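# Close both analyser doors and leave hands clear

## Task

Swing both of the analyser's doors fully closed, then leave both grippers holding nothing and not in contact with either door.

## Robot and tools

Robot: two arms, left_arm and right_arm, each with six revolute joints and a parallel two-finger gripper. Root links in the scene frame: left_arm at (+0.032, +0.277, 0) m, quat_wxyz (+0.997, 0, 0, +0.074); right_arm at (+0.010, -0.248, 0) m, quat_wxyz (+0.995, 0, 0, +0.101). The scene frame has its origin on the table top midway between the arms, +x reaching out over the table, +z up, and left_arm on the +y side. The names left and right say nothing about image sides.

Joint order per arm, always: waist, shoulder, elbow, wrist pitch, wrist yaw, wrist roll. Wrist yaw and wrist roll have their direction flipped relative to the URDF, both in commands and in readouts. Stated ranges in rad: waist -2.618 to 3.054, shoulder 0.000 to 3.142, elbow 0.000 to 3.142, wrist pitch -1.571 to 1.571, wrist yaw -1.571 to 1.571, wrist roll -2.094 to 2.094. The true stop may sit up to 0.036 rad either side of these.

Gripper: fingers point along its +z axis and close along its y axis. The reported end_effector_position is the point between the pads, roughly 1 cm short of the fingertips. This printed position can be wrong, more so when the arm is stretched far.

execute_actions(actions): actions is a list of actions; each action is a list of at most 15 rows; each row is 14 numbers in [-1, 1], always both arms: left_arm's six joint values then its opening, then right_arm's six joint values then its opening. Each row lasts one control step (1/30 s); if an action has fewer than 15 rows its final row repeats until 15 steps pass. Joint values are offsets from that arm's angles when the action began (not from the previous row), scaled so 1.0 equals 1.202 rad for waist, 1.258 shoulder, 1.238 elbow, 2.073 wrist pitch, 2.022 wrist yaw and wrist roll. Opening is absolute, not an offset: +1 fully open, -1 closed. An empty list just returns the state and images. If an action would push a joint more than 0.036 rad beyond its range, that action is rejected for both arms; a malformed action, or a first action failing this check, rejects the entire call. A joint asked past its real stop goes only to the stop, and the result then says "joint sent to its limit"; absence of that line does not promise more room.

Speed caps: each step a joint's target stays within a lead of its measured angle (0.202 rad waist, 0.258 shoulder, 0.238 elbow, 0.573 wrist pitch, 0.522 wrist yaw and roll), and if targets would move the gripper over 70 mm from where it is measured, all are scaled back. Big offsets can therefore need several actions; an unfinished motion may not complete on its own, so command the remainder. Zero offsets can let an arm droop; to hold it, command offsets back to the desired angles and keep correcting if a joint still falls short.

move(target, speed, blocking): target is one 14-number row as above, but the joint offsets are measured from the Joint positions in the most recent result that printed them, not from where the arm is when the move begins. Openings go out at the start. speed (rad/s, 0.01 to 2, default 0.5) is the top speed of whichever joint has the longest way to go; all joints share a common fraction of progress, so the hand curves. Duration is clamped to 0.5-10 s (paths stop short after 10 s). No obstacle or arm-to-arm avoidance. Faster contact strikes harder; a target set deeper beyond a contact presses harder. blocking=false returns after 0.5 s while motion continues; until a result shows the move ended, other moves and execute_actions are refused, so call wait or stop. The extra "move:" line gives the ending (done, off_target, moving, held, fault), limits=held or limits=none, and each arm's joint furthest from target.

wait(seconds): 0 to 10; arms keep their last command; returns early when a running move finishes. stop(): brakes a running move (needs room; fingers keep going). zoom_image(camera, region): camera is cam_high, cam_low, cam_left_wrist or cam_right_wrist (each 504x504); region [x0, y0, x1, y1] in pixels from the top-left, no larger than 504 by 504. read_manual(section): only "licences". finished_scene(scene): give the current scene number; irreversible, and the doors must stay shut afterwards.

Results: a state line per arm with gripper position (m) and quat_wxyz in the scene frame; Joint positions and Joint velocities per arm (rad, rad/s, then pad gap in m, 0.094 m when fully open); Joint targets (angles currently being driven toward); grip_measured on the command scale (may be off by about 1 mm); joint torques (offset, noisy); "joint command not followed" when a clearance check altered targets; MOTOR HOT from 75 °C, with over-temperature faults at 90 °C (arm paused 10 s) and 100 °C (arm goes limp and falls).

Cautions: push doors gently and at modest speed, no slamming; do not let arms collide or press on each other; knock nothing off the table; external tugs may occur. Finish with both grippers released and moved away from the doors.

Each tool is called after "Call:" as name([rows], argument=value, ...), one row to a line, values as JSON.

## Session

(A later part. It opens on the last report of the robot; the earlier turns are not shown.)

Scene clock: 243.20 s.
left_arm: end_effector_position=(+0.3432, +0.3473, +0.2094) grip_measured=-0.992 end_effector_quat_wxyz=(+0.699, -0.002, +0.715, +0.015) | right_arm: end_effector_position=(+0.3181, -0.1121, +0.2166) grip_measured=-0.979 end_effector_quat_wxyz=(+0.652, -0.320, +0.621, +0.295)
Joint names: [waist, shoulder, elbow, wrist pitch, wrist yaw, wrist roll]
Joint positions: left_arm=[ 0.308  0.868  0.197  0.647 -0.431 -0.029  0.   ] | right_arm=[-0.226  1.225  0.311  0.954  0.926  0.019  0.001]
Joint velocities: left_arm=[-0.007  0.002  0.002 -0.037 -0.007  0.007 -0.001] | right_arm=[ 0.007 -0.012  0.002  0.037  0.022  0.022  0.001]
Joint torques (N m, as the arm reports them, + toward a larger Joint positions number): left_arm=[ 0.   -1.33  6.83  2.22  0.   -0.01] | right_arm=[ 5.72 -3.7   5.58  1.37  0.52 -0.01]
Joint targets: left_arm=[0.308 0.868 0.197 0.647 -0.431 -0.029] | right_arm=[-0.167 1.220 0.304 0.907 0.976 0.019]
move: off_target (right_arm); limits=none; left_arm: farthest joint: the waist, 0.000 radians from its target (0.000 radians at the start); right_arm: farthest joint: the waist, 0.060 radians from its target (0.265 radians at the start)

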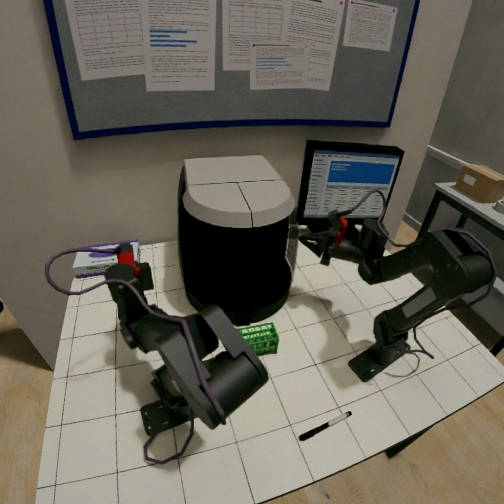

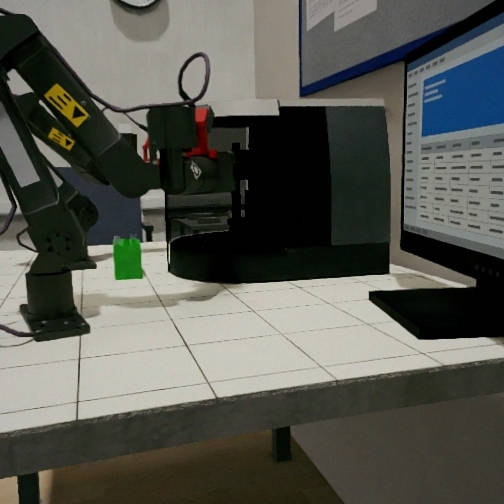

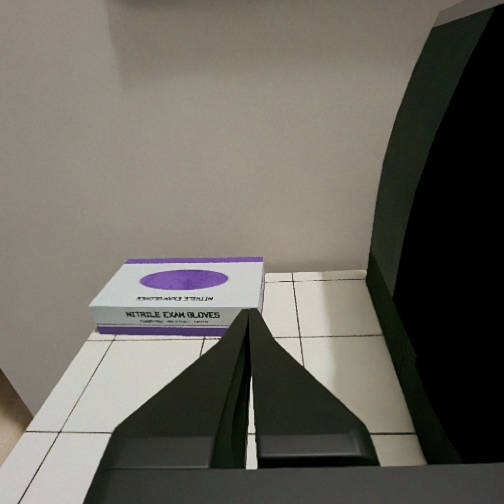

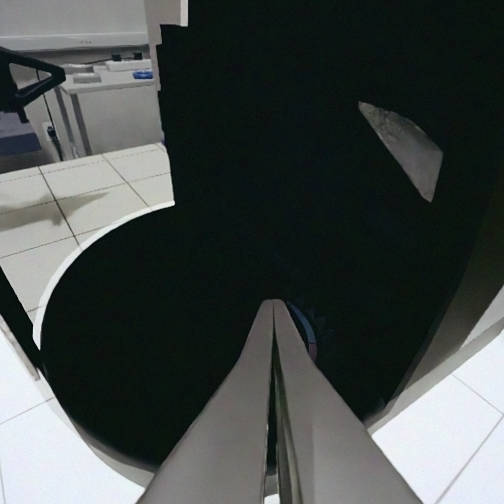

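Pressed firm; back off.

Call:
move(target=[0.1,0,0,0,0,0,-1, -0.25,-0.2,-0.08,-0.1,-0.15,0,-1])

Call:
zoom_image(camera="cam_high", region=[150, 140, 330, 340])

Scene clock: 247.60 s.
left_arm: end_effector_position=(+0.3334, +0.3816, +0.2094) grip_measured=-0.992 end_effector_quat_wxyz=(+0.697, -0.042, +0.713, +0.054) | right_arm: end_effector_position=(+0.3360, -0.2436, +0.2101) grip_measured=-0.979 end_effector_quat_wxyz=(+0.695, -0.115, +0.701, +0.105)
Joint names: [waist, shoulder, elbow, wrist pitch, wrist yaw, wrist roll]
Joint positions: left_arm=[ 0.42   0.868  0.197  0.647 -0.431 -0.029  0.   ] | right_arm=[-0.519  0.997  0.227  0.757  0.63   0.019  0.001]
Joint velocities: left_arm=[ 0.002 -0.017 -0.007 -0.051  0.037  0.051  0.001] | right_arm=[ 0.002  0.002  0.007 -0.022  0.007 -0.007  0.   ]
Joint torques (N m, as the arm reports them, + toward a larger Joint positions number): left_arm=[ 0.7  -1.27  6.83  2.23  0.   -0.02] | right_arm=[-0.79 -3.81  5.48  2.02 -0.07 -0.01]
Joint targets: left_arm=[0.428 0.868 0.197 0.647 -0.431 -0.029] | right_arm=[-0.527 0.974 0.212 0.747 0.623 0.019]
move: off_target (right_arm); limits=none; left_arm: farthest joint: the waist, 0.008 radians from its target (0.120 radians at the start); right_arm: farthest joint: the shoulder, 0.023 radians from its target (0.252 radians at the start)

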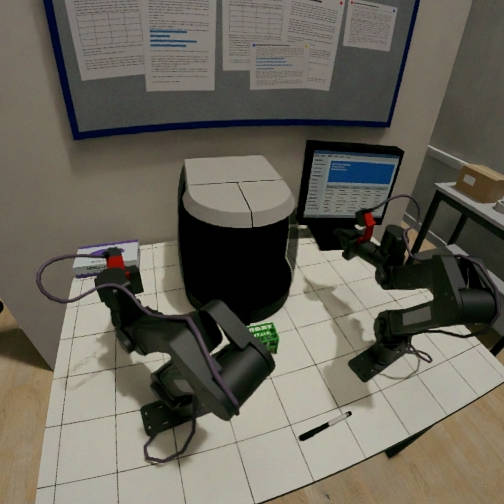

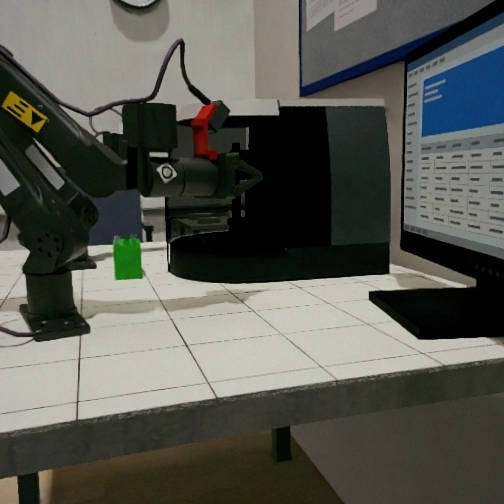

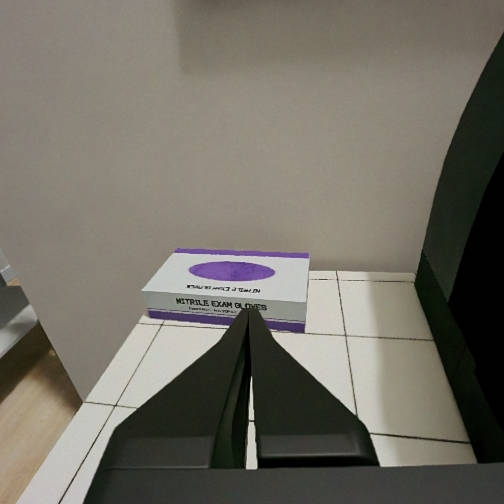

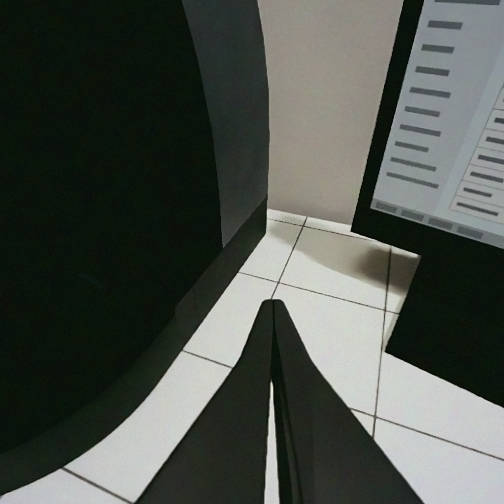

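Region (150, 140, 330, 340) of cam_high's 504x504 image, scaled by 2.520, with more detail than that image has; it fills the left 454 columns of this view, and the rest is white.

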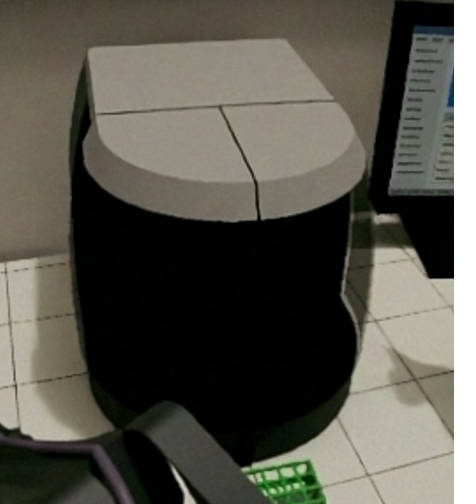

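Both closed flush.

Call:
finished_scene(scene=1)

The scene is finished: the task was done.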